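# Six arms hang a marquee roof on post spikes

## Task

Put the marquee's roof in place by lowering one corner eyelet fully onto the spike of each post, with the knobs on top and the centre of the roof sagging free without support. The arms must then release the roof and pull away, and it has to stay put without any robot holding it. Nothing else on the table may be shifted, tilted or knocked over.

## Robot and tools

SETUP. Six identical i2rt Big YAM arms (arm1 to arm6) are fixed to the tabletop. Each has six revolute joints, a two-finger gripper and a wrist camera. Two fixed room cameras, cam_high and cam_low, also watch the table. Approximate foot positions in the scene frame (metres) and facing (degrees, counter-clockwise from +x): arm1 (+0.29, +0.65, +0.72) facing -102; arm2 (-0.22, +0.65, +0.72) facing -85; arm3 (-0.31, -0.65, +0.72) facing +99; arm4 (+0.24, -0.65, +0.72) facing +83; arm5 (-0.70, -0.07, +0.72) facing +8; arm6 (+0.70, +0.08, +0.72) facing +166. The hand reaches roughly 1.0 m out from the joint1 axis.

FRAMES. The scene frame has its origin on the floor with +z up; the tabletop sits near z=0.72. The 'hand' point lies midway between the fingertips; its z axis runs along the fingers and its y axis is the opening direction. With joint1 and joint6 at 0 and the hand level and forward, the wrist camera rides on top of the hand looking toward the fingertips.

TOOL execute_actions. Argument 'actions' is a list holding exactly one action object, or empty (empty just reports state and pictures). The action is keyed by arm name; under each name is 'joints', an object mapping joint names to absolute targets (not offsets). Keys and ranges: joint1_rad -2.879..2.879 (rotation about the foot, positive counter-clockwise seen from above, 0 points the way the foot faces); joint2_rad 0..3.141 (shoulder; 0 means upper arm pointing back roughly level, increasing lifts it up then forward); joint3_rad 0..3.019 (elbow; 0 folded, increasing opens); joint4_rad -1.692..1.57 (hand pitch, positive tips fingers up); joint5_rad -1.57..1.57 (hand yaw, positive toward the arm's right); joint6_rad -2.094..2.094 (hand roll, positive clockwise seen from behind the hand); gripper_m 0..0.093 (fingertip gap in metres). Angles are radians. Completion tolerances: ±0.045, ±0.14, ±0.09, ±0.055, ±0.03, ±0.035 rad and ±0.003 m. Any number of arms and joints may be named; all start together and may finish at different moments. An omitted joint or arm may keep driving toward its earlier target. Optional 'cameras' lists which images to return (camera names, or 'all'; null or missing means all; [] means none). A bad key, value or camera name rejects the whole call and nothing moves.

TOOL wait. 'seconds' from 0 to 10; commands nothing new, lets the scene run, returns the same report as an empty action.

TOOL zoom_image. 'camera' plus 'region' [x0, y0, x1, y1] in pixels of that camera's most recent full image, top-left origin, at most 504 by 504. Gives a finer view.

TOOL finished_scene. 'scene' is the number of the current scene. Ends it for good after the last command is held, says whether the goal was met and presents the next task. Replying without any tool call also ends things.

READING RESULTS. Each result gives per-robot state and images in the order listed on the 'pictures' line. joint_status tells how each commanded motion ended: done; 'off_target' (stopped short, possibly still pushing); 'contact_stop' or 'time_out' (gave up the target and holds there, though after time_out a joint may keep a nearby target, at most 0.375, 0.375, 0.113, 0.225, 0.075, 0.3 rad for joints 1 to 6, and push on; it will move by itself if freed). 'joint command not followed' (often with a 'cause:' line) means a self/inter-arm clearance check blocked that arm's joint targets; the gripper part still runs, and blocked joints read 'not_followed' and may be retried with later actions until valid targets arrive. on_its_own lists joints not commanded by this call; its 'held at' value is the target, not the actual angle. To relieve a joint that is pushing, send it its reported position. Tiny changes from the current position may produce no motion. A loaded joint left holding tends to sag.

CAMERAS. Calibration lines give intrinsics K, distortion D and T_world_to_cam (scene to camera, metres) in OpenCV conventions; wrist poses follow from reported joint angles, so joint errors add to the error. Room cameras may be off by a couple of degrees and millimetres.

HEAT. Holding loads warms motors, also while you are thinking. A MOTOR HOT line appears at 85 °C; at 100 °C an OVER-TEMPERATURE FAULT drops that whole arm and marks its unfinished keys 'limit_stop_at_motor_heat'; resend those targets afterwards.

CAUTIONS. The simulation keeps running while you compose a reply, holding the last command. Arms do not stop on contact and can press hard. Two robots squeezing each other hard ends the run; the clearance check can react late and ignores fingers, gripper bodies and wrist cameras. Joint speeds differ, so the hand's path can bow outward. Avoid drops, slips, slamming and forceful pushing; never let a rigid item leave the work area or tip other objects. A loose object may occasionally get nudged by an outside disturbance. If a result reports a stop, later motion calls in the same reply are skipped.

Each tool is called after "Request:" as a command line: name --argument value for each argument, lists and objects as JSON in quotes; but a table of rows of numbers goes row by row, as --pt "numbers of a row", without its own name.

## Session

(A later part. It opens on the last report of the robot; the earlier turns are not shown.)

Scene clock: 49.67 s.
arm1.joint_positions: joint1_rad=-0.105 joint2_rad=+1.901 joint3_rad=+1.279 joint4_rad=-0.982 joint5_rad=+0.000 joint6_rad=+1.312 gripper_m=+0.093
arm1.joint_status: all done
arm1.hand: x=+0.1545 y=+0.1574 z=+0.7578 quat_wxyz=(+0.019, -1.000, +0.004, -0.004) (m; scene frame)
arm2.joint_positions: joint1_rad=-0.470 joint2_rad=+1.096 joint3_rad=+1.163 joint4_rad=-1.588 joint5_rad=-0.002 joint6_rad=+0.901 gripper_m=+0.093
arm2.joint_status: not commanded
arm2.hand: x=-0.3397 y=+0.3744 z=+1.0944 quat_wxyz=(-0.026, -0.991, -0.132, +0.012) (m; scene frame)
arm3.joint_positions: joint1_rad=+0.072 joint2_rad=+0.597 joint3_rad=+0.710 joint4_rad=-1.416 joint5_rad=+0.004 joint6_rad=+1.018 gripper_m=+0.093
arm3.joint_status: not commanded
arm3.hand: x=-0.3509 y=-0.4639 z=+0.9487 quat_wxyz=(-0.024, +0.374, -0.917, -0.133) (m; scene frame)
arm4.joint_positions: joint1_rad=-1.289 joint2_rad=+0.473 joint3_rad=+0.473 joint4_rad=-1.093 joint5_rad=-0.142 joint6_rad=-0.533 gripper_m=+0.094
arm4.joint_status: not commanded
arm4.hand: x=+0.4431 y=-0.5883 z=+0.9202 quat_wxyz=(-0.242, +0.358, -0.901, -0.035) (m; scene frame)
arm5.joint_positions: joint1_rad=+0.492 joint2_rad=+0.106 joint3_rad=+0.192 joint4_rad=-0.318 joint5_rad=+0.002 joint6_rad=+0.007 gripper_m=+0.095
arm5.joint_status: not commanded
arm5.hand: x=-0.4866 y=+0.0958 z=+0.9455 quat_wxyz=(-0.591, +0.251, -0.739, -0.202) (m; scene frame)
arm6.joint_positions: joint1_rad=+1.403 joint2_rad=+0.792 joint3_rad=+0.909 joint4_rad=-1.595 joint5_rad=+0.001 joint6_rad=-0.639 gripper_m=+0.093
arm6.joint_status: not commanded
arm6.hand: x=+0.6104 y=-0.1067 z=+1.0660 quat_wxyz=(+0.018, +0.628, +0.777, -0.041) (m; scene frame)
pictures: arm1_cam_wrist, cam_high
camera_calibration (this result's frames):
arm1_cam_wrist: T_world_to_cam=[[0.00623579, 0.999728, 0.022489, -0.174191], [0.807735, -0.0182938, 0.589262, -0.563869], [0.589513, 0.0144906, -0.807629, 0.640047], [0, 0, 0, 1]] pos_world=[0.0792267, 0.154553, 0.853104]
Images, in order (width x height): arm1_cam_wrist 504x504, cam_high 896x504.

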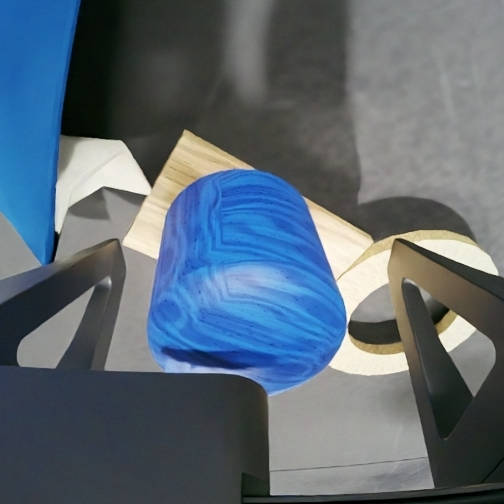

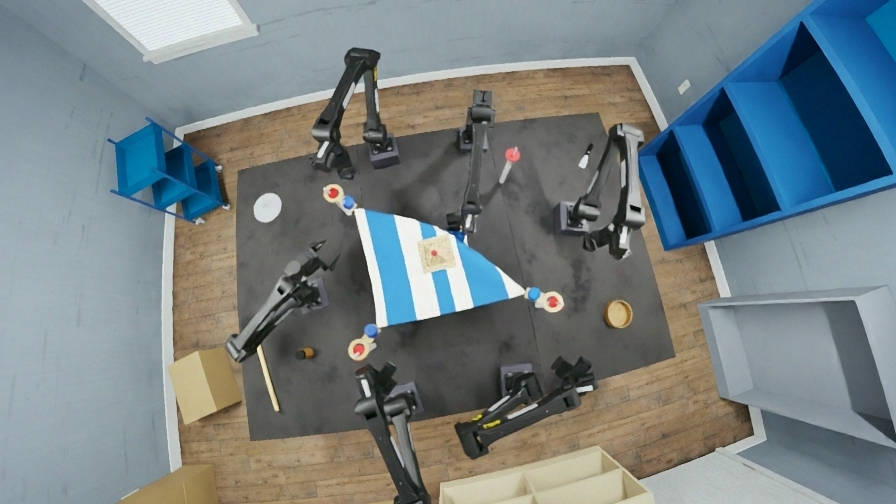

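Request:
execute_actions --actions '[{"arm1":{"joints":{"joint6_rad":0.8}}}]' --cameras '["arm1_cam_wrist"]'

Request:
execute_actions --actions '[{"arm1":{"joints":{"gripper_m":0}}}]' --cameras '["arm1_cam_wrist"]'

Request:
execute_actions --actions '[{"arm1":{"joints":{"joint1_rad":0.1,"joint2_rad":1.3,"joint3_rad":1.4,"joint4_rad":-1.66,"joint6_rad":1.6}}}]' --cameras '["arm1_cam_wrist","cam_high"]'

Scene clock: 51.47 s.
arm1.joint_positions: joint1_rad=-0.105 joint2_rad=+1.901 joint3_rad=+1.279 joint4_rad=-0.982 joint5_rad=+0.000 joint6_rad=+0.811 gripper_m=+0.093
arm1.joint_status: all done
arm1.hand: x=+0.1545 y=+0.1574 z=+0.7578 quat_wxyz=(+0.017, -0.970, -0.243, -0.009) (m; scene frame)
arm2.joint_positions: joint1_rad=-0.470 joint2_rad=+1.096 joint3_rad=+1.163 joint4_rad=-1.588 joint5_rad=-0.002 joint6_rad=+0.901 gripper_m=+0.093
arm2.joint_status: not commanded
arm2.hand: x=-0.3397 y=+0.3744 z=+1.0944 quat_wxyz=(-0.026, -0.991, -0.132, +0.012) (m; scene frame)
arm3.joint_positions: joint1_rad=+0.072 joint2_rad=+0.597 joint3_rad=+0.710 joint4_rad=-1.416 joint5_rad=+0.004 joint6_rad=+1.018 gripper_m=+0.093
arm3.joint_status: not commanded
arm3.hand: x=-0.3509 y=-0.4639 z=+0.9487 quat_wxyz=(-0.024, +0.374, -0.917, -0.133) (m; scene frame)
arm4.joint_positions: joint1_rad=-1.289 joint2_rad=+0.473 joint3_rad=+0.473 joint4_rad=-1.093 joint5_rad=-0.142 joint6_rad=-0.533 gripper_m=+0.094
arm4.joint_status: not commanded
arm4.hand: x=+0.4431 y=-0.5883 z=+0.9202 quat_wxyz=(-0.242, +0.358, -0.901, -0.035) (m; scene frame)
arm5.joint_positions: joint1_rad=+0.492 joint2_rad=+0.106 joint3_rad=+0.192 joint4_rad=-0.318 joint5_rad=+0.002 joint6_rad=+0.007 gripper_m=+0.095
arm5.joint_status: not commanded
arm5.hand: x=-0.4866 y=+0.0958 z=+0.9455 quat_wxyz=(-0.591, +0.251, -0.739, -0.202) (m; scene frame)
arm6.joint_positions: joint1_rad=+1.403 joint2_rad=+0.792 joint3_rad=+0.909 joint4_rad=-1.595 joint5_rad=+0.001 joint6_rad=-0.639 gripper_m=+0.093
arm6.joint_status: not commanded
arm6.hand: x=+0.6104 y=-0.1067 z=+1.0660 quat_wxyz=(+0.018, +0.628, +0.777, -0.041) (m; scene frame)
pictures: arm1_cam_wrist
camera_calibration (this result's frames):
arm1_cam_wrist: T_world_to_cam=[[-0.474295, 0.880255, 0.0139443, -0.0746843], [0.706293, 0.371011, 0.60291, -0.619836], [0.525541, 0.295806, -0.797687, 0.598103], [0, 0, 0, 1]] pos_world=[0.0880358, 0.118785, 0.851846]
Images, in order (width x height): arm1_cam_wrist 504x504.

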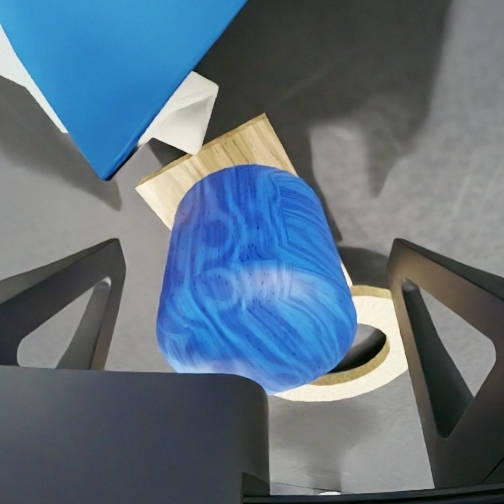

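Scene clock: 52.17 s.
arm1.joint_positions: joint1_rad=-0.105 joint2_rad=+1.901 joint3_rad=+1.279 joint4_rad=-0.981 joint5_rad=+0.000 joint6_rad=+0.810 gripper_m=+0.049
arm1.joint_status: gripper_m off_target (ended at +0.049, target +0.000)
arm1.hand: x=+0.1544 y=+0.1573 z=+0.7578 quat_wxyz=(+0.017, -0.970, -0.244, -0.008) (m; scene frame)
arm2.joint_positions: joint1_rad=-0.470 joint2_rad=+1.096 joint3_rad=+1.163 joint4_rad=-1.588 joint5_rad=-0.002 joint6_rad=+0.901 gripper_m=+0.093
arm2.joint_status: not commanded
arm2.hand: x=-0.3397 y=+0.3744 z=+1.0944 quat_wxyz=(-0.026, -0.991, -0.132, +0.012) (m; scene frame)
arm3.joint_positions: joint1_rad=+0.072 joint2_rad=+0.597 joint3_rad=+0.710 joint4_rad=-1.416 joint5_rad=+0.004 joint6_rad=+1.018 gripper_m=+0.093
arm3.joint_status: not commanded
arm3.hand: x=-0.3509 y=-0.4639 z=+0.9487 quat_wxyz=(-0.024, +0.374, -0.917, -0.133) (m; scene frame)
arm4.joint_positions: joint1_rad=-1.289 joint2_rad=+0.473 joint3_rad=+0.473 joint4_rad=-1.093 joint5_rad=-0.142 joint6_rad=-0.533 gripper_m=+0.094
arm4.joint_status: not commanded
arm4.hand: x=+0.4431 y=-0.5883 z=+0.9202 quat_wxyz=(-0.242, +0.358, -0.901, -0.035) (m; scene frame)
arm5.joint_positions: joint1_rad=+0.492 joint2_rad=+0.106 joint3_rad=+0.192 joint4_rad=-0.318 joint5_rad=+0.002 joint6_rad=+0.007 gripper_m=+0.095
arm5.joint_status: not commanded
arm5.hand: x=-0.4866 y=+0.0958 z=+0.9455 quat_wxyz=(-0.591, +0.251, -0.739, -0.202) (m; scene frame)
arm6.joint_positions: joint1_rad=+1.403 joint2_rad=+0.792 joint3_rad=+0.909 joint4_rad=-1.595 joint5_rad=+0.001 joint6_rad=-0.639 gripper_m=+0.093
arm6.joint_status: not commanded
arm6.hand: x=+0.6104 y=-0.1067 z=+1.0660 quat_wxyz=(+0.018, +0.628, +0.777, -0.041) (m; scene frame)
pictures: arm1_cam_wrist
camera_calibration (this result's frames):
arm1_cam_wrist: T_world_to_cam=[[-0.474965, 0.879903, 0.0133735, -0.0739573], [0.706114, 0.371998, 0.602512, -0.619555], [0.525177, 0.295615, -0.797998, 0.598498], [0, 0, 0, 1]] pos_world=[0.0880321, 0.118623, 0.851879]
Images, in order (width x height): arm1_cam_wrist 504x504.

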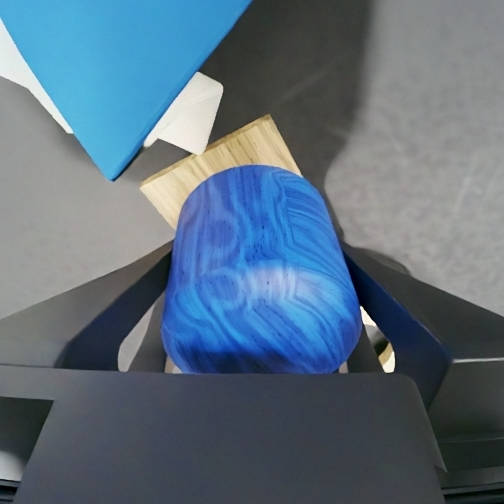

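Scene clock: 53.87 s.
arm1.joint_positions: joint1_rad=+0.100 joint2_rad=+1.301 joint3_rad=+1.370 joint4_rad=-1.644 joint5_rad=+0.001 joint6_rad=+1.581 gripper_m=+0.049
arm1.joint_status: all done
arm1.hand: x=+0.2665 y=+0.2834 z=+1.0541 quat_wxyz=(+0.005, -0.999, +0.036, +0.001) (m; scene frame)
arm2.joint_positions: joint1_rad=-0.470 joint2_rad=+1.096 joint3_rad=+1.163 joint4_rad=-1.588 joint5_rad=-0.002 joint6_rad=+0.901 gripper_m=+0.093
arm2.joint_status: not commanded
arm2.hand: x=-0.3397 y=+0.3744 z=+1.0944 quat_wxyz=(-0.026, -0.991, -0.132, +0.012) (m; scene frame)
arm3.joint_positions: joint1_rad=+0.072 joint2_rad=+0.597 joint3_rad=+0.710 joint4_rad=-1.416 joint5_rad=+0.004 joint6_rad=+1.018 gripper_m=+0.093
arm3.joint_status: not commanded
arm3.hand: x=-0.3509 y=-0.4639 z=+0.9487 quat_wxyz=(-0.024, +0.374, -0.917, -0.133) (m; scene frame)
arm4.joint_positions: joint1_rad=-1.289 joint2_rad=+0.473 joint3_rad=+0.473 joint4_rad=-1.093 joint5_rad=-0.142 joint6_rad=-0.533 gripper_m=+0.094
arm4.joint_status: not commanded
arm4.hand: x=+0.4431 y=-0.5883 z=+0.9202 quat_wxyz=(-0.242, +0.358, -0.901, -0.035) (m; scene frame)
arm5.joint_positions: joint1_rad=+0.492 joint2_rad=+0.106 joint3_rad=+0.192 joint4_rad=-0.318 joint5_rad=+0.002 joint6_rad=+0.007 gripper_m=+0.095
arm5.joint_status: not commanded
arm5.hand: x=-0.4866 y=+0.0958 z=+0.9455 quat_wxyz=(-0.591, +0.251, -0.739, -0.202) (m; scene frame)
arm6.joint_positions: joint1_rad=+1.403 joint2_rad=+0.792 joint3_rad=+0.909 joint4_rad=-1.595 joint5_rad=+0.001 joint6_rad=-0.639 gripper_m=+0.093
arm6.joint_status: not commanded
arm6.hand: x=+0.6104 y=-0.1067 z=+1.0660 quat_wxyz=(+0.018, +0.628, +0.777, -0.041) (m; scene frame)
pictures: arm1_cam_wrist, cam_high
camera_calibration (this result's frames):
arm1_cam_wrist: T_world_to_cam=[[0.0706394, 0.997487, -0.00544158, -0.29452], [0.811819, -0.0543193, 0.581378, -0.809257], [0.579621, -0.0454858, -0.813616, 0.837425], [0, 0, 0, 1]] pos_world=[0.192385, 0.287912, 1.15022]
Images, in order (width x height): arm1_cam_wrist 504x504, cam_high 896x504.

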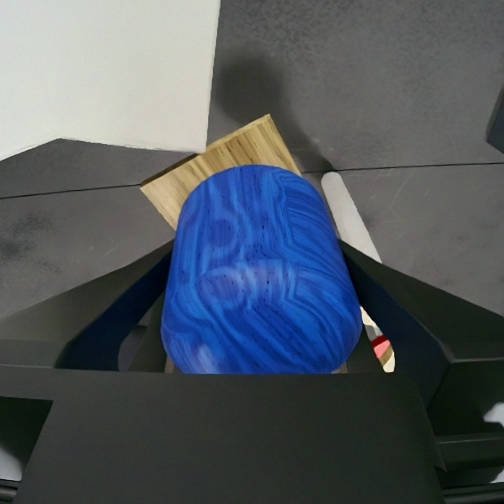

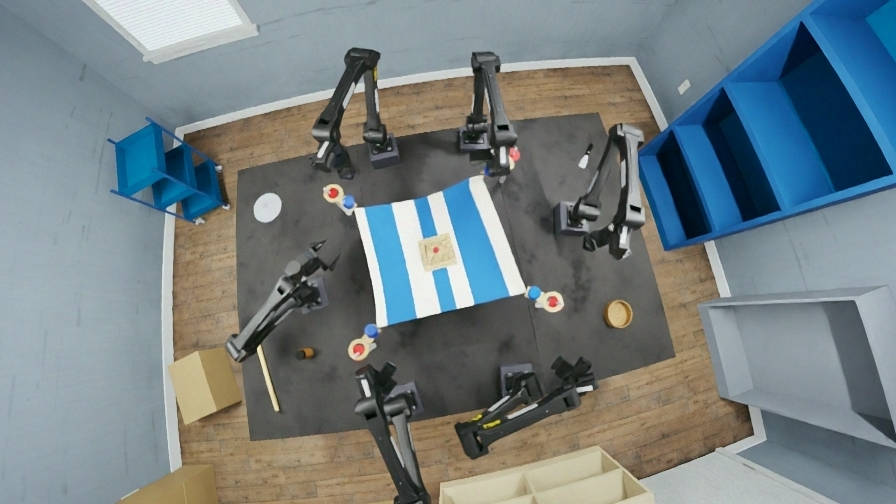

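Request:
execute_actions --actions '[{"arm1":{"joints":{"joint1_rad":0.38,"joint2_rad":1.21,"joint3_rad":1.33,"joint6_rad":1.85}}}]' --cameras '["arm1_cam_wrist","cam_high","cam_low"]'

Request:
zoom_image --camera "cam_low" --region '[520,140,700,260]'

Scene clock: 55.27 s.
arm1.joint_positions: joint1_rad=+0.363 joint2_rad=+1.229 joint3_rad=+1.329 joint4_rad=-1.632 joint5_rad=+0.015 joint6_rad=+1.832 gripper_m=+0.049
arm1.joint_status: all done
arm1.hand: x=+0.3565 y=+0.3064 z=+1.0629 quat_wxyz=(-0.019, -0.999, +0.031, +0.003) (m; scene frame)
arm2.joint_positions: joint1_rad=-0.470 joint2_rad=+1.096 joint3_rad=+1.163 joint4_rad=-1.588 joint5_rad=-0.002 joint6_rad=+0.901 gripper_m=+0.093
arm2.joint_status: not commanded
arm2.hand: x=-0.3397 y=+0.3744 z=+1.0944 quat_wxyz=(-0.026, -0.991, -0.132, +0.012) (m; scene frame)
arm3.joint_positions: joint1_rad=+0.072 joint2_rad=+0.597 joint3_rad=+0.710 joint4_rad=-1.416 joint5_rad=+0.004 joint6_rad=+1.018 gripper_m=+0.093
arm3.joint_status: not commanded
arm3.hand: x=-0.3509 y=-0.4639 z=+0.9487 quat_wxyz=(-0.024, +0.374, -0.917, -0.133) (m; scene frame)
arm4.joint_positions: joint1_rad=-1.289 joint2_rad=+0.473 joint3_rad=+0.473 joint4_rad=-1.093 joint5_rad=-0.142 joint6_rad=-0.533 gripper_m=+0.094
arm4.joint_status: not commanded
arm4.hand: x=+0.4431 y=-0.5883 z=+0.9202 quat_wxyz=(-0.242, +0.358, -0.901, -0.035) (m; scene frame)
arm5.joint_positions: joint1_rad=+0.492 joint2_rad=+0.106 joint3_rad=+0.192 joint4_rad=-0.318 joint5_rad=+0.002 joint6_rad=+0.007 gripper_m=+0.095
arm5.joint_status: not commanded
arm5.hand: x=-0.4866 y=+0.0958 z=+0.9455 quat_wxyz=(-0.591, +0.251, -0.739, -0.202) (m; scene frame)
arm6.joint_positions: joint1_rad=+1.403 joint2_rad=+0.792 joint3_rad=+0.909 joint4_rad=-1.595 joint5_rad=+0.001 joint6_rad=-0.639 gripper_m=+0.093
arm6.joint_status: not commanded
arm6.hand: x=+0.6104 y=-0.1067 z=+1.0660 quat_wxyz=(+0.018, +0.628, +0.777, -0.041) (m; scene frame)
pictures: arm1_cam_wrist, cam_high, cam_low
camera_calibration (this result's frames):
arm1_cam_wrist: T_world_to_cam=[[0.0588883, 0.996903, -0.0521215, -0.269856], [0.8158, -0.0179676, 0.578055, -0.895171], [0.575328, -0.0765614, -0.814331, 0.805309], [0, 0, 0, 1]] pos_world=[0.282855, 0.314592, 1.15918]
Images, in order (width x height): arm1_cam_wrist 504x504, cam_high 896x504, cam_low 896x504.

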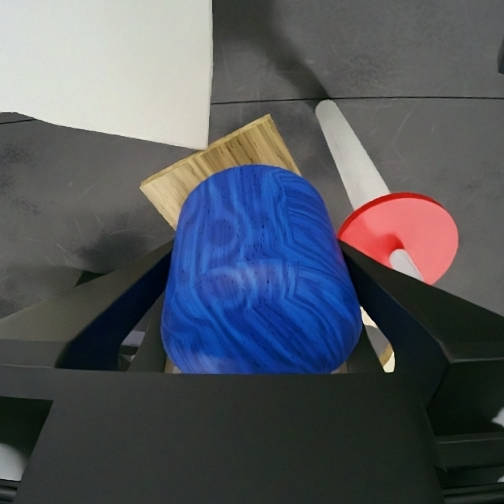

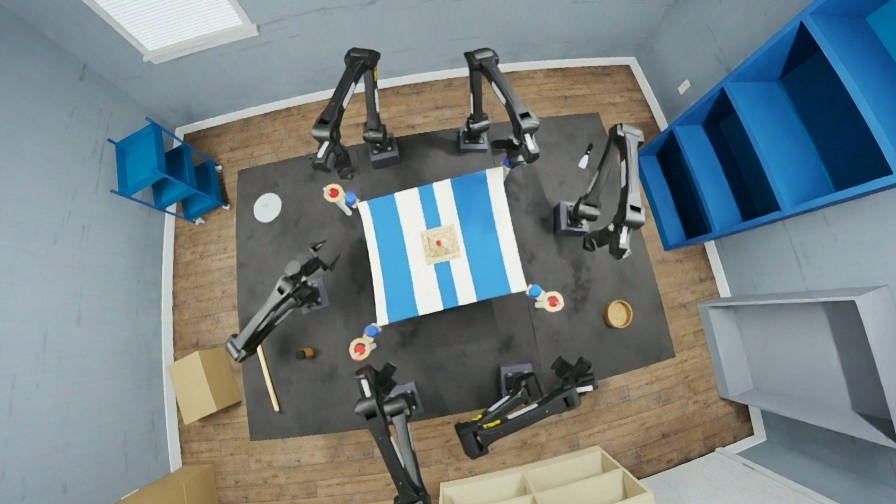

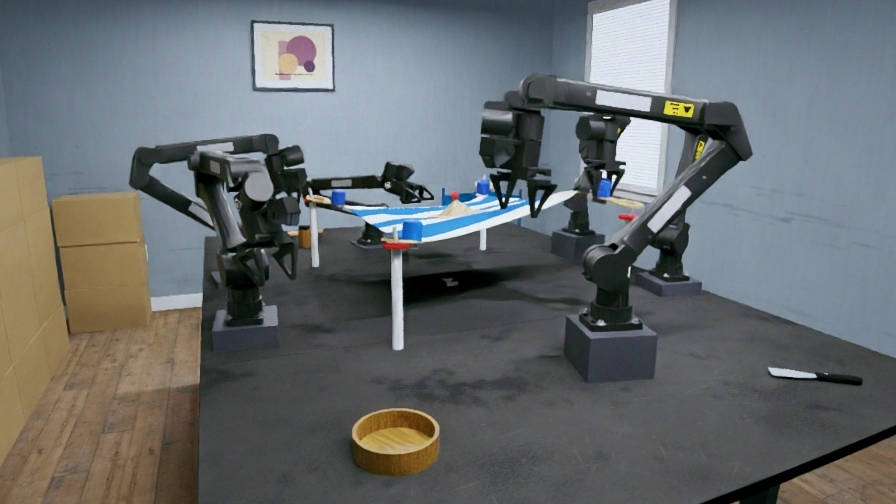

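Region (520, 140, 700, 260) of cam_low's 896x504 image, scaled by 2.800, with more detail than that image has.

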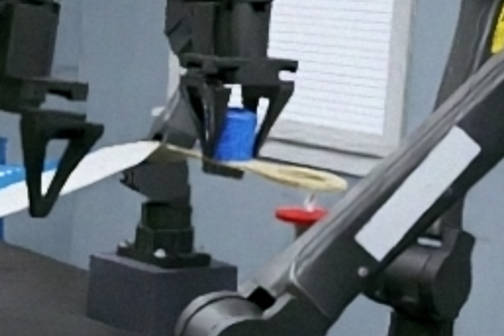

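Request:
execute_actions --actions '[{"arm1":{"joints":{"joint2_rad":1.3,"joint3_rad":1.2,"joint4_rad":-1.5}}}]' --cameras '["arm1_cam_wrist","cam_low"]'

Request:
zoom_image --camera "cam_low" --region '[520,140,700,260]'

Scene clock: 72.73 s.
arm1.joint_positions: joint1_rad=+0.358 joint2_rad=+1.278 joint3_rad=+1.226 joint4_rad=-1.541 joint5_rad=+0.013 joint6_rad=+1.825 gripper_m=+0.049
arm1.joint_status: all done
arm1.hand: x=+0.3562 y=+0.3016 z=+1.0076 quat_wxyz=(+0.011, -0.999, +0.029, +0.009) (m; scene frame)
arm2.joint_positions: joint1_rad=-0.470 joint2_rad=+1.096 joint3_rad=+1.163 joint4_rad=-1.588 joint5_rad=-0.002 joint6_rad=+0.901 gripper_m=+0.093
arm2.joint_status: not commanded
arm2.hand: x=-0.3397 y=+0.3744 z=+1.0944 quat_wxyz=(-0.026, -0.991, -0.132, +0.012) (m; scene frame)
arm3.joint_positions: joint1_rad=+0.072 joint2_rad=+0.597 joint3_rad=+0.710 joint4_rad=-1.416 joint5_rad=+0.004 joint6_rad=+1.018 gripper_m=+0.093
arm3.joint_status: not commanded
arm3.hand: x=-0.3509 y=-0.4639 z=+0.9487 quat_wxyz=(-0.024, +0.374, -0.917, -0.133) (m; scene frame)
arm4.joint_positions: joint1_rad=-1.289 joint2_rad=+0.473 joint3_rad=+0.473 joint4_rad=-1.093 joint5_rad=-0.142 joint6_rad=-0.533 gripper_m=+0.094
arm4.joint_status: not commanded
arm4.hand: x=+0.4431 y=-0.5883 z=+0.9202 quat_wxyz=(-0.242, +0.358, -0.901, -0.035) (m; scene frame)
arm5.joint_positions: joint1_rad=+0.492 joint2_rad=+0.106 joint3_rad=+0.192 joint4_rad=-0.318 joint5_rad=+0.002 joint6_rad=+0.007 gripper_m=+0.095
arm5.joint_status: not commanded
arm5.hand: x=-0.4866 y=+0.0958 z=+0.9455 quat_wxyz=(-0.591, +0.251, -0.739, -0.202) (m; scene frame)
arm6.joint_positions: joint1_rad=+1.403 joint2_rad=+0.792 joint3_rad=+0.909 joint4_rad=-1.595 joint5_rad=+0.001 joint6_rad=-0.639 gripper_m=+0.093
arm6.joint_status: not commanded
arm6.hand: x=+0.6104 y=-0.1067 z=+1.0660 quat_wxyz=(+0.018, +0.628, +0.777, -0.041) (m; scene frame)
pictures: arm1_cam_wrist, cam_low
camera_calibration (this result's frames):
arm1_cam_wrist: T_world_to_cam=[[0.0559503, 0.998408, 0.00710707, -0.326956], [0.821693, -0.0500886, 0.567725, -0.845038], [0.567177, -0.0259246, -0.823188, 0.756608], [0, 0, 0, 1]] pos_world=[0.283524, 0.303723, 1.1049]
Images, in order (width x height): arm1_cam_wrist 504x504, cam_low 896x504.

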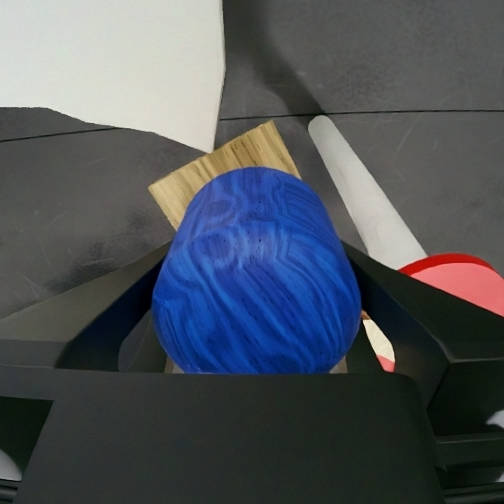

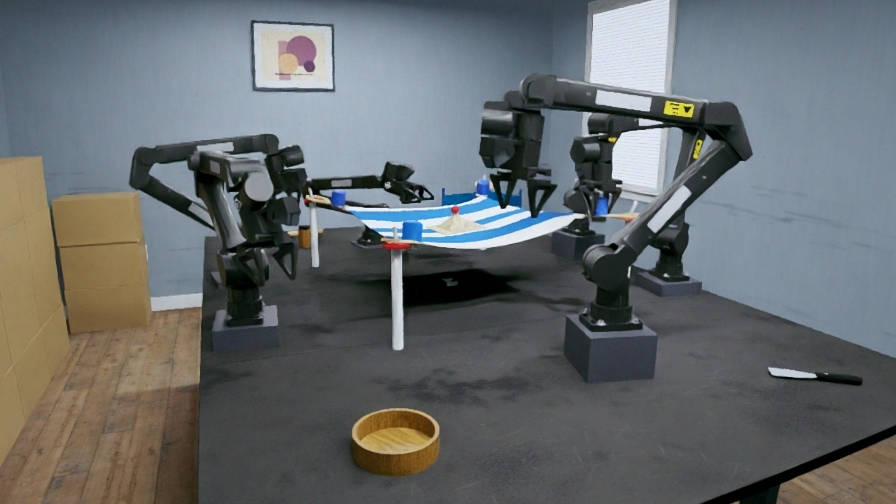

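Region (520, 140, 700, 260) of cam_low's 896x504 image, scaled by 2.800, with more detail than that image has.

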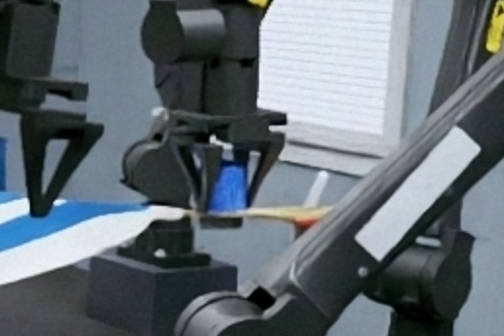

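Request:
execute_actions --actions '[{"arm1":{"joints":{"gripper_m":0.093}}}]' --cameras '[]'

Request:
execute_actions --actions '[{"arm1":{"joints":{"joint2_rad":0.9,"joint3_rad":1.0,"joint4_rad":-1.6}}}]' --cameras '["cam_high","cam_low"]'

Request:
zoom_image --camera "cam_high" --region '[290,130,600,380]'

Scene clock: 73.77 s.
arm1.joint_positions: joint1_rad=+0.370 joint2_rad=+1.290 joint3_rad=+1.204 joint4_rad=-1.509 joint5_rad=+0.006 joint6_rad=+1.835 gripper_m=+0.093
arm1.joint_status: all done
arm1.hand: x=+0.3621 y=+0.2996 z=+0.9950 quat_wxyz=(+0.013, -0.999, +0.028, +0.006) (m; scene frame)
arm2.joint_positions: joint1_rad=-0.470 joint2_rad=+1.096 joint3_rad=+1.163 joint4_rad=-1.588 joint5_rad=-0.002 joint6_rad=+0.901 gripper_m=+0.093
arm2.joint_status: not commanded
arm2.hand: x=-0.3397 y=+0.3744 z=+1.0944 quat_wxyz=(-0.026, -0.991, -0.132, +0.012) (m; scene frame)
arm3.joint_positions: joint1_rad=+0.072 joint2_rad=+0.597 joint3_rad=+0.710 joint4_rad=-1.416 joint5_rad=+0.004 joint6_rad=+1.018 gripper_m=+0.093
arm3.joint_status: not commanded
arm3.hand: x=-0.3509 y=-0.4639 z=+0.9487 quat_wxyz=(-0.024, +0.374, -0.917, -0.133) (m; scene frame)
arm4.joint_positions: joint1_rad=-1.289 joint2_rad=+0.473 joint3_rad=+0.473 joint4_rad=-1.093 joint5_rad=-0.142 joint6_rad=-0.533 gripper_m=+0.094
arm4.joint_status: not commanded
arm4.hand: x=+0.4431 y=-0.5883 z=+0.9202 quat_wxyz=(-0.242, +0.358, -0.901, -0.035) (m; scene frame)
arm5.joint_positions: joint1_rad=+0.492 joint2_rad=+0.106 joint3_rad=+0.192 joint4_rad=-0.318 joint5_rad=+0.002 joint6_rad=+0.007 gripper_m=+0.095
arm5.joint_status: not commanded
arm5.hand: x=-0.4866 y=+0.0958 z=+0.9455 quat_wxyz=(-0.591, +0.251, -0.739, -0.202) (m; scene frame)
arm6.joint_positions: joint1_rad=+1.403 joint2_rad=+0.792 joint3_rad=+0.909 joint4_rad=-1.595 joint5_rad=+0.001 joint6_rad=-0.639 gripper_m=+0.093
arm6.joint_status: not commanded
arm6.hand: x=+0.6104 y=-0.1067 z=+1.0660 quat_wxyz=(+0.018, +0.628, +0.777, -0.041) (m; scene frame)
pictures: none
No camera images: the call's "cameras" was empty. Leave "cameras" out to get every camera's image.

Scene clock: 74.97 s.
arm1.joint_positions: joint1_rad=+0.374 joint2_rad=+0.891 joint3_rad=+0.996 joint4_rad=-1.592 joint5_rad=+0.003 joint6_rad=+1.839 gripper_m=+0.093
arm1.joint_status: all done
arm1.hand: x=+0.3388 y=+0.4170 z=+1.0238 quat_wxyz=(-0.039, -0.999, +0.029, -0.008) (m; scene frame)
arm2.joint_positions: joint1_rad=-0.470 joint2_rad=+1.096 joint3_rad=+1.163 joint4_rad=-1.588 joint5_rad=-0.002 joint6_rad=+0.901 gripper_m=+0.093
arm2.joint_status: not commanded
arm2.hand: x=-0.3397 y=+0.3744 z=+1.0944 quat_wxyz=(-0.026, -0.991, -0.132, +0.012) (m; scene frame)
arm3.joint_positions: joint1_rad=+0.072 joint2_rad=+0.597 joint3_rad=+0.710 joint4_rad=-1.416 joint5_rad=+0.004 joint6_rad=+1.018 gripper_m=+0.093
arm3.joint_status: not commanded
arm3.hand: x=-0.3509 y=-0.4639 z=+0.9487 quat_wxyz=(-0.024, +0.374, -0.917, -0.133) (m; scene frame)
arm4.joint_positions: joint1_rad=-1.289 joint2_rad=+0.473 joint3_rad=+0.473 joint4_rad=-1.093 joint5_rad=-0.142 joint6_rad=-0.533 gripper_m=+0.094
arm4.joint_status: not commanded
arm4.hand: x=+0.4431 y=-0.5883 z=+0.9202 quat_wxyz=(-0.242, +0.358, -0.901, -0.035) (m; scene frame)
arm5.joint_positions: joint1_rad=+0.492 joint2_rad=+0.106 joint3_rad=+0.192 joint4_rad=-0.318 joint5_rad=+0.002 joint6_rad=+0.007 gripper_m=+0.095
arm5.joint_status: not commanded
arm5.hand: x=-0.4866 y=+0.0958 z=+0.9455 quat_wxyz=(-0.591, +0.251, -0.739, -0.202) (m; scene frame)
arm6.joint_positions: joint1_rad=+1.403 joint2_rad=+0.792 joint3_rad=+0.909 joint4_rad=-1.595 joint5_rad=+0.001 joint6_rad=-0.639 gripper_m=+0.093
arm6.joint_status: not commanded
arm6.hand: x=+0.6104 y=-0.1067 z=+1.0660 quat_wxyz=(+0.018, +0.628, +0.777, -0.041) (m; scene frame)
pictures: cam_high, cam_low
Images, in order (width x height): cam_high 896x504, cam_low 896x504.

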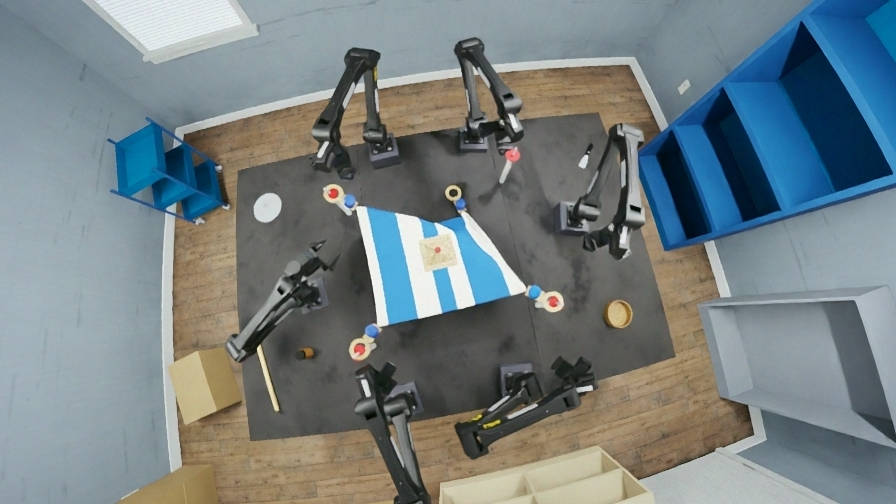

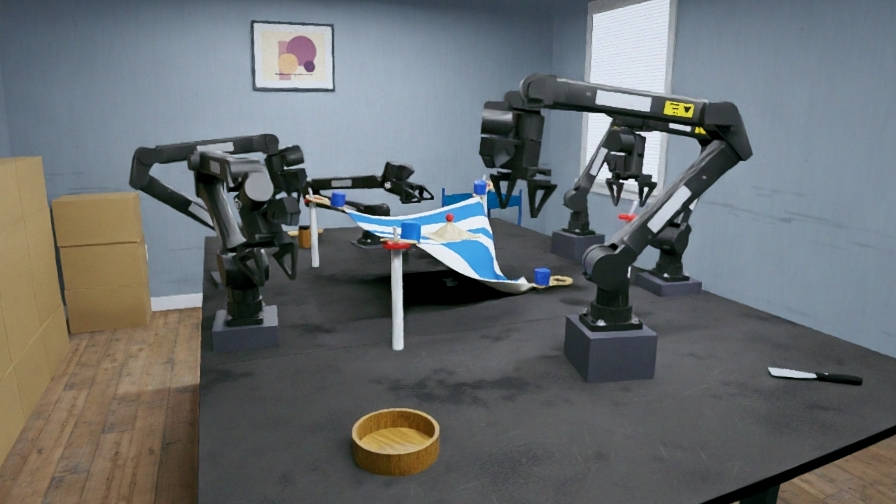

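Region (290, 130, 600, 380) of cam_high's 896x504 image, scaled by 1.626, with more detail than that image has; it fills the top 406 rows of this view, and the rest is white.

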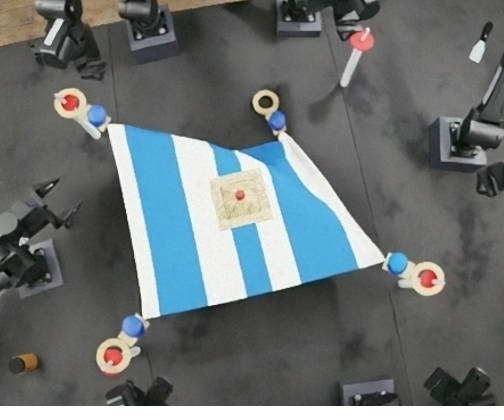

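Request:
execute_actions --actions '[{"arm1":{"joints":{"joint1_rad":-0.18,"joint2_rad":1.6,"joint3_rad":1.12,"joint4_rad":-1.08,"joint6_rad":0}}}]' --cameras '["arm1_cam_wrist"]'

Scene clock: 77.57 s.
arm1.joint_positions: joint1_rad=-0.188 joint2_rad=+1.604 joint3_rad=+1.093 joint4_rad=-1.092 joint5_rad=+0.001 joint6_rad=+0.011 gripper_m=+0.093
arm1.joint_status: all done
arm1.hand: x=+0.1427 y=+0.2481 z=+0.8344 quat_wxyz=(+0.011, -0.823, -0.568, -0.014) (m; scene frame)
arm2.joint_positions: joint1_rad=-0.470 joint2_rad=+1.096 joint3_rad=+1.163 joint4_rad=-1.588 joint5_rad=-0.002 joint6_rad=+0.901 gripper_m=+0.093
arm2.joint_status: not commanded
arm2.hand: x=-0.3397 y=+0.3744 z=+1.0944 quat_wxyz=(-0.026, -0.991, -0.132, +0.012) (m; scene frame)
arm3.joint_positions: joint1_rad=+0.072 joint2_rad=+0.597 joint3_rad=+0.710 joint4_rad=-1.416 joint5_rad=+0.004 joint6_rad=+1.018 gripper_m=+0.093
arm3.joint_status: not commanded
arm3.hand: x=-0.3509 y=-0.4639 z=+0.9487 quat_wxyz=(-0.024, +0.374, -0.917, -0.133) (m; scene frame)
arm4.joint_positions: joint1_rad=-1.289 joint2_rad=+0.473 joint3_rad=+0.473 joint4_rad=-1.093 joint5_rad=-0.142 joint6_rad=-0.533 gripper_m=+0.094
arm4.joint_status: not commanded
arm4.hand: x=+0.4431 y=-0.5883 z=+0.9202 quat_wxyz=(-0.242, +0.358, -0.901, -0.035) (m; scene frame)
arm5.joint_positions: joint1_rad=+0.492 joint2_rad=+0.106 joint3_rad=+0.192 joint4_rad=-0.318 joint5_rad=+0.002 joint6_rad=+0.007 gripper_m=+0.095
arm5.joint_status: not commanded
arm5.hand: x=-0.4866 y=+0.0958 z=+0.9455 quat_wxyz=(-0.591, +0.251, -0.739, -0.202) (m; scene frame)
arm6.joint_positions: joint1_rad=+1.403 joint2_rad=+0.792 joint3_rad=+0.909 joint4_rad=-1.595 joint5_rad=+0.001 joint6_rad=-0.639 gripper_m=+0.093
arm6.joint_status: not commanded
arm6.hand: x=+0.6104 y=-0.1067 z=+1.0660 quat_wxyz=(+0.018, +0.628, +0.777, -0.041) (m; scene frame)
pictures: arm1_cam_wrist
camera_calibration (this result's frames):
arm1_cam_wrist: T_world_to_cam=[[-0.935874, 0.352126, -0.0121331, 0.0575059], [0.271815, 0.74348, 0.611027, -0.728554], [0.224179, 0.568546, -0.791517, 0.608779], [0, 0, 0, 1]] pos_world=[0.115375, 0.175297, 0.927722]
Images, in order (width x height): arm1_cam_wrist 504x504.

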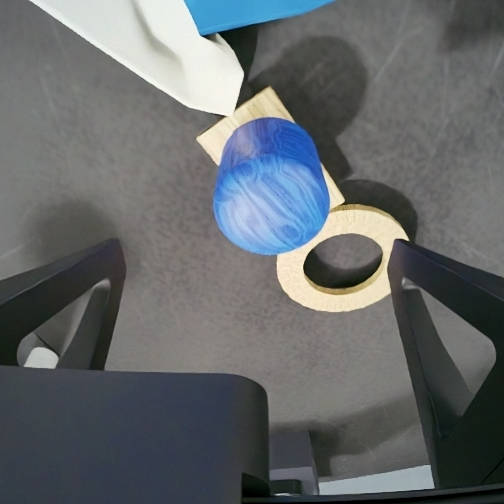

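Request:
execute_actions --actions '[{"arm1":{"joints":{"joint2_rad":1.72,"joint3_rad":0.95,"joint4_rad":-0.82}}}]' --cameras '["arm1_cam_wrist"]'

Request:
execute_actions --actions '[{"arm1":{"joints":{"gripper_m":0}}}]' --cameras '["arm1_cam_wrist"]'

Request:
execute_actions --actions '[{"arm1":{"joints":{"joint1_rad":0.2,"joint2_rad":1.23,"joint3_rad":1.35,"joint4_rad":-1.66,"joint6_rad":1.8}}}]' --cameras '["cam_low"]'

Request:
execute_actions --actions '[{"arm1":{"joints":{"joint1_rad":0.42,"joint6_rad":2.0}}}]' --cameras '["arm1_cam_wrist","cam_high","cam_low"]'

Request:
zoom_image --camera "cam_high" --region '[440,100,600,230]'

Scene clock: 79.20 s.
arm1.joint_positions: joint1_rad=-0.188 joint2_rad=+1.724 joint3_rad=+0.948 joint4_rad=-0.833 joint5_rad=+0.004 joint6_rad=+0.009 gripper_m=+0.093
arm1.joint_status: all done
arm1.hand: x=+0.1483 y=+0.2655 z=+0.7411 quat_wxyz=(+0.014, -0.822, -0.569, -0.016) (m; scene frame)
arm2.joint_positions: joint1_rad=-0.470 joint2_rad=+1.096 joint3_rad=+1.163 joint4_rad=-1.588 joint5_rad=-0.002 joint6_rad=+0.901 gripper_m=+0.093
arm2.joint_status: not commanded
arm2.hand: x=-0.3397 y=+0.3744 z=+1.0944 quat_wxyz=(-0.026, -0.991, -0.132, +0.012) (m; scene frame)
arm3.joint_positions: joint1_rad=+0.072 joint2_rad=+0.597 joint3_rad=+0.710 joint4_rad=-1.416 joint5_rad=+0.004 joint6_rad=+1.018 gripper_m=+0.093
arm3.joint_status: not commanded
arm3.hand: x=-0.3509 y=-0.4639 z=+0.9487 quat_wxyz=(-0.024, +0.374, -0.917, -0.133) (m; scene frame)
arm4.joint_positions: joint1_rad=-1.289 joint2_rad=+0.473 joint3_rad=+0.473 joint4_rad=-1.093 joint5_rad=-0.142 joint6_rad=-0.533 gripper_m=+0.094
arm4.joint_status: not commanded
arm4.hand: x=+0.4431 y=-0.5883 z=+0.9202 quat_wxyz=(-0.242, +0.358, -0.901, -0.035) (m; scene frame)
arm5.joint_positions: joint1_rad=+0.492 joint2_rad=+0.106 joint3_rad=+0.192 joint4_rad=-0.318 joint5_rad=+0.002 joint6_rad=+0.007 gripper_m=+0.095
arm5.joint_status: not commanded
arm5.hand: x=-0.4866 y=+0.0958 z=+0.9455 quat_wxyz=(-0.591, +0.251, -0.739, -0.202) (m; scene frame)
arm6.joint_positions: joint1_rad=+1.403 joint2_rad=+0.792 joint3_rad=+0.909 joint4_rad=-1.595 joint5_rad=+0.001 joint6_rad=-0.639 gripper_m=+0.093
arm6.joint_status: not commanded
arm6.hand: x=+0.6104 y=-0.1067 z=+1.0660 quat_wxyz=(+0.018, +0.628, +0.777, -0.041) (m; scene frame)
pictures: arm1_cam_wrist
camera_calibration (this result's frames):
arm1_cam_wrist: T_world_to_cam=[[-0.936585, 0.350321, -0.00909894, 0.0538495], [0.27059, 0.739436, 0.616453, -0.688826], [0.222685, 0.574899, -0.787339, 0.51925], [0, 0, 0, 1]] pos_world=[0.121195, 0.191962, 0.833945]
Images, in order (width x height): arm1_cam_wrist 504x504.

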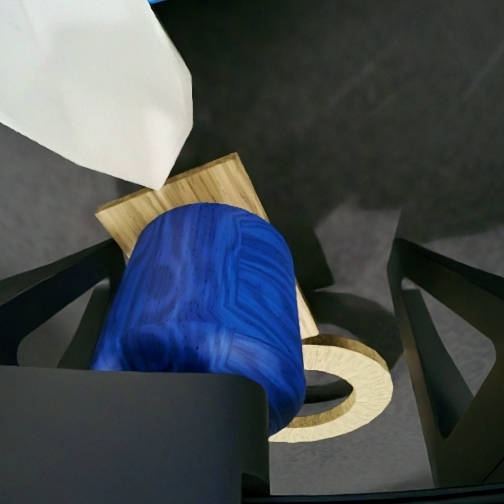

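Scene clock: 79.90 s.
arm1.joint_positions: joint1_rad=-0.187 joint2_rad=+1.724 joint3_rad=+0.948 joint4_rad=-0.832 joint5_rad=+0.002 joint6_rad=+0.009 gripper_m=+0.048
arm1.joint_status: gripper_m off_target (ended at +0.048, target +0.000)
arm1.hand: x=+0.1488 y=+0.2650 z=+0.7411 quat_wxyz=(+0.013, -0.822, -0.570, -0.016) (m; scene frame)
arm2.joint_positions: joint1_rad=-0.470 joint2_rad=+1.096 joint3_rad=+1.163 joint4_rad=-1.588 joint5_rad=-0.002 joint6_rad=+0.901 gripper_m=+0.093
arm2.joint_status: not commanded
arm2.hand: x=-0.3397 y=+0.3744 z=+1.0944 quat_wxyz=(-0.026, -0.991, -0.132, +0.012) (m; scene frame)
arm3.joint_positions: joint1_rad=+0.072 joint2_rad=+0.597 joint3_rad=+0.710 joint4_rad=-1.416 joint5_rad=+0.004 joint6_rad=+1.018 gripper_m=+0.093
arm3.joint_status: not commanded
arm3.hand: x=-0.3509 y=-0.4639 z=+0.9487 quat_wxyz=(-0.024, +0.374, -0.917, -0.133) (m; scene frame)
arm4.joint_positions: joint1_rad=-1.289 joint2_rad=+0.473 joint3_rad=+0.473 joint4_rad=-1.093 joint5_rad=-0.142 joint6_rad=-0.533 gripper_m=+0.094
arm4.joint_status: not commanded
arm4.hand: x=+0.4431 y=-0.5883 z=+0.9202 quat_wxyz=(-0.242, +0.358, -0.901, -0.035) (m; scene frame)
arm5.joint_positions: joint1_rad=+0.492 joint2_rad=+0.106 joint3_rad=+0.192 joint4_rad=-0.318 joint5_rad=+0.002 joint6_rad=+0.007 gripper_m=+0.095
arm5.joint_status: not commanded
arm5.hand: x=-0.4866 y=+0.0958 z=+0.9455 quat_wxyz=(-0.591, +0.251, -0.739, -0.202) (m; scene frame)
arm6.joint_positions: joint1_rad=+1.403 joint2_rad=+0.792 joint3_rad=+0.909 joint4_rad=-1.595 joint5_rad=+0.001 joint6_rad=-0.639 gripper_m=+0.093
arm6.joint_status: not commanded
arm6.hand: x=+0.6104 y=-0.1067 z=+1.0660 quat_wxyz=(+0.018, +0.628, +0.777, -0.041) (m; scene frame)
pictures: arm1_cam_wrist
camera_calibration (this result's frames):
arm1_cam_wrist: T_world_to_cam=[[-0.937077, 0.348947, -0.0110476, 0.0563737], [0.268637, 0.740896, 0.615555, -0.688026], [0.222981, 0.573854, -0.788017, 0.52014], [0, 0, 0, 1]] pos_world=[0.121674, 0.1916, 0.83402]
Images, in order (width x height): arm1_cam_wrist 504x504.

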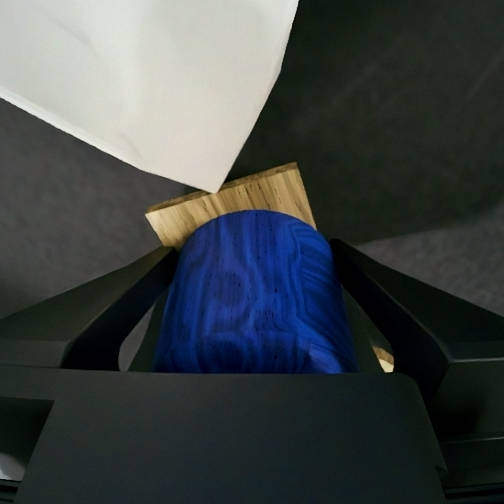

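Scene clock: 82.13 s.
arm1.joint_positions: joint1_rad=+0.198 joint2_rad=+1.240 joint3_rad=+1.331 joint4_rad=-1.642 joint5_rad=+0.005 joint6_rad=+1.769 gripper_m=+0.049
arm1.joint_status: all done
arm1.hand: x=+0.3009 y=+0.3005 z=+1.0598 quat_wxyz=(-0.008, -0.997, +0.081, +0.002) (m; scene frame)
arm2.joint_positions: joint1_rad=-0.470 joint2_rad=+1.096 joint3_rad=+1.163 joint4_rad=-1.588 joint5_rad=-0.002 joint6_rad=+0.901 gripper_m=+0.093
arm2.joint_status: not commanded
arm2.hand: x=-0.3397 y=+0.3744 z=+1.0944 quat_wxyz=(-0.026, -0.991, -0.132, +0.012) (m; scene frame)
arm3.joint_positions: joint1_rad=+0.072 joint2_rad=+0.597 joint3_rad=+0.710 joint4_rad=-1.416 joint5_rad=+0.004 joint6_rad=+1.018 gripper_m=+0.093
arm3.joint_status: not commanded
arm3.hand: x=-0.3509 y=-0.4639 z=+0.9487 quat_wxyz=(-0.024, +0.374, -0.917, -0.133) (m; scene frame)
arm4.joint_positions: joint1_rad=-1.289 joint2_rad=+0.473 joint3_rad=+0.473 joint4_rad=-1.093 joint5_rad=-0.142 joint6_rad=-0.533 gripper_m=+0.094
arm4.joint_status: not commanded
arm4.hand: x=+0.4431 y=-0.5883 z=+0.9202 quat_wxyz=(-0.242, +0.358, -0.901, -0.035) (m; scene frame)
arm5.joint_positions: joint1_rad=+0.492 joint2_rad=+0.106 joint3_rad=+0.192 joint4_rad=-0.318 joint5_rad=+0.002 joint6_rad=+0.007 gripper_m=+0.095
arm5.joint_status: not commanded
arm5.hand: x=-0.4866 y=+0.0958 z=+0.9455 quat_wxyz=(-0.591, +0.251, -0.739, -0.202) (m; scene frame)
arm6.joint_positions: joint1_rad=+1.403 joint2_rad=+0.792 joint3_rad=+0.909 joint4_rad=-1.595 joint5_rad=+0.001 joint6_rad=-0.639 gripper_m=+0.093
arm6.joint_status: not commanded
arm6.hand: x=+0.6104 y=-0.1067 z=+1.0660 quat_wxyz=(+0.018, +0.628, +0.777, -0.041) (m; scene frame)
pictures: cam_low
Images, in order (width x height): cam_low 896x504.

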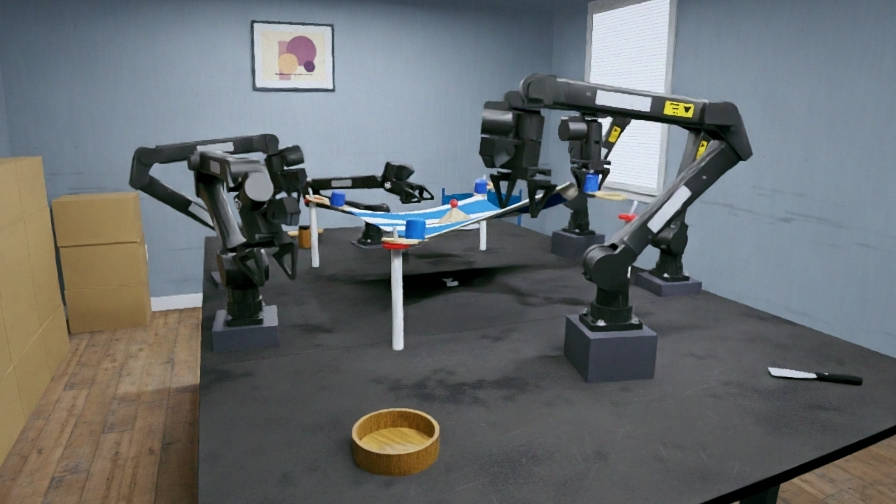

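Scene clock: 84.23 s.
arm1.joint_positions: joint1_rad=+0.408 joint2_rad=+1.240 joint3_rad=+1.331 joint4_rad=-1.642 joint5_rad=+0.017 joint6_rad=+1.961 gripper_m=+0.049
arm1.joint_status: joint6_rad time_out (moved +0.193 of +0.231); the others done
arm1.on_its_own: joint6_rad reads +1.961 and still pushes toward +2.000 since a time_out
arm1.hand: x=+0.3714 y=+0.3099 z=+1.0598 quat_wxyz=(-0.010, -0.997, +0.073, +0.005) (m; scene frame)
arm2.joint_positions: joint1_rad=-0.470 joint2_rad=+1.096 joint3_rad=+1.163 joint4_rad=-1.588 joint5_rad=-0.002 joint6_rad=+0.901 gripper_m=+0.093
arm2.joint_status: not commanded
arm2.hand: x=-0.3397 y=+0.3744 z=+1.0944 quat_wxyz=(-0.026, -0.991, -0.132, +0.012) (m; scene frame)
arm3.joint_positions: joint1_rad=+0.072 joint2_rad=+0.597 joint3_rad=+0.710 joint4_rad=-1.416 joint5_rad=+0.004 joint6_rad=+1.018 gripper_m=+0.093
arm3.joint_status: not commanded
arm3.hand: x=-0.3509 y=-0.4639 z=+0.9487 quat_wxyz=(-0.024, +0.374, -0.917, -0.133) (m; scene frame)
arm4.joint_positions: joint1_rad=-1.289 joint2_rad=+0.473 joint3_rad=+0.473 joint4_rad=-1.093 joint5_rad=-0.142 joint6_rad=-0.533 gripper_m=+0.094
arm4.joint_status: not commanded
arm4.hand: x=+0.4431 y=-0.5883 z=+0.9202 quat_wxyz=(-0.242, +0.358, -0.901, -0.035) (m; scene frame)
arm5.joint_positions: joint1_rad=+0.492 joint2_rad=+0.106 joint3_rad=+0.192 joint4_rad=-0.318 joint5_rad=+0.002 joint6_rad=+0.007 gripper_m=+0.095
arm5.joint_status: not commanded
arm5.hand: x=-0.4866 y=+0.0958 z=+0.9455 quat_wxyz=(-0.591, +0.251, -0.739, -0.202) (m; scene frame)
arm6.joint_positions: joint1_rad=+1.403 joint2_rad=+0.792 joint3_rad=+0.909 joint4_rad=-1.595 joint5_rad=+0.001 joint6_rad=-0.639 gripper_m=+0.093
arm6.joint_status: not commanded
arm6.hand: x=+0.6104 y=-0.1067 z=+1.0660 quat_wxyz=(+0.018, +0.628, +0.777, -0.041) (m; scene frame)
pictures: arm1_cam_wrist, cam_high, cam_low
camera_calibration (this result's frames):
arm1_cam_wrist: T_world_to_cam=[[0.142539, 0.989166, -0.0351098, -0.32108], [0.812324, -0.0966415, 0.575144, -0.876775], [0.56552, -0.110501, -0.817298, 0.811771], [0, 0, 0, 1]] pos_world=[0.298919, 0.32257, 1.15646]
Images, in order (width x height): arm1_cam_wrist 504x504, cam_high 896x504, cam_low 896x504.

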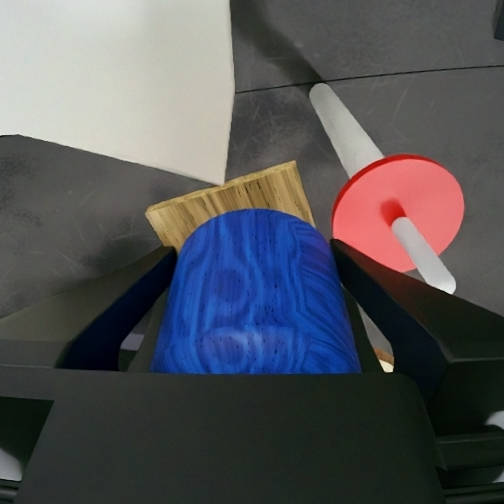

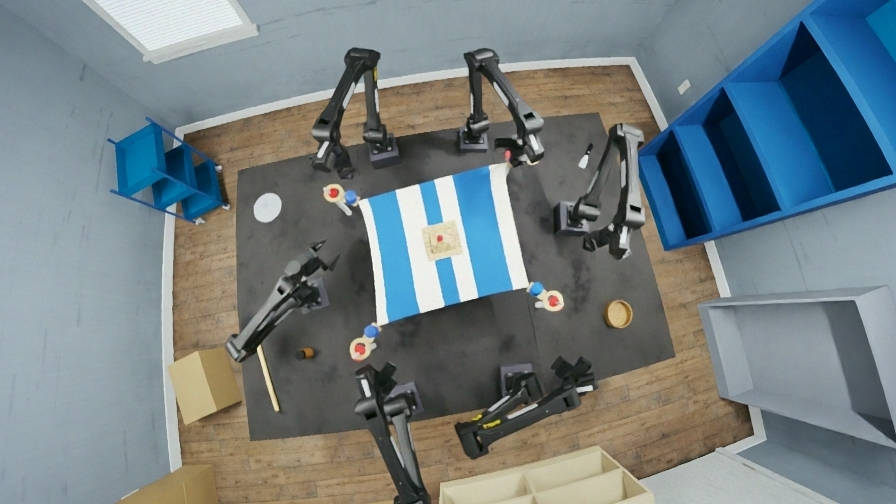

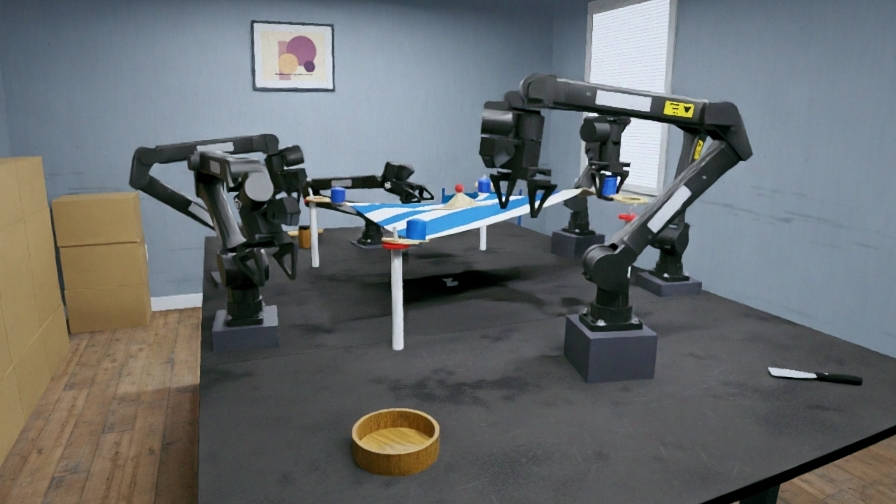

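Region (440, 100, 600, 230) of cam_high's 896x504 image, scaled by 3.150, with more detail than that image has; it fills the top 410 rows of this view, and the rest is white.

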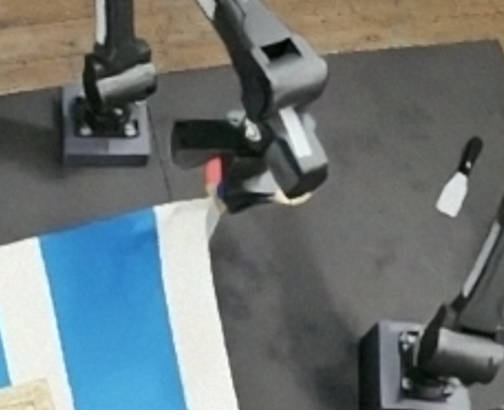

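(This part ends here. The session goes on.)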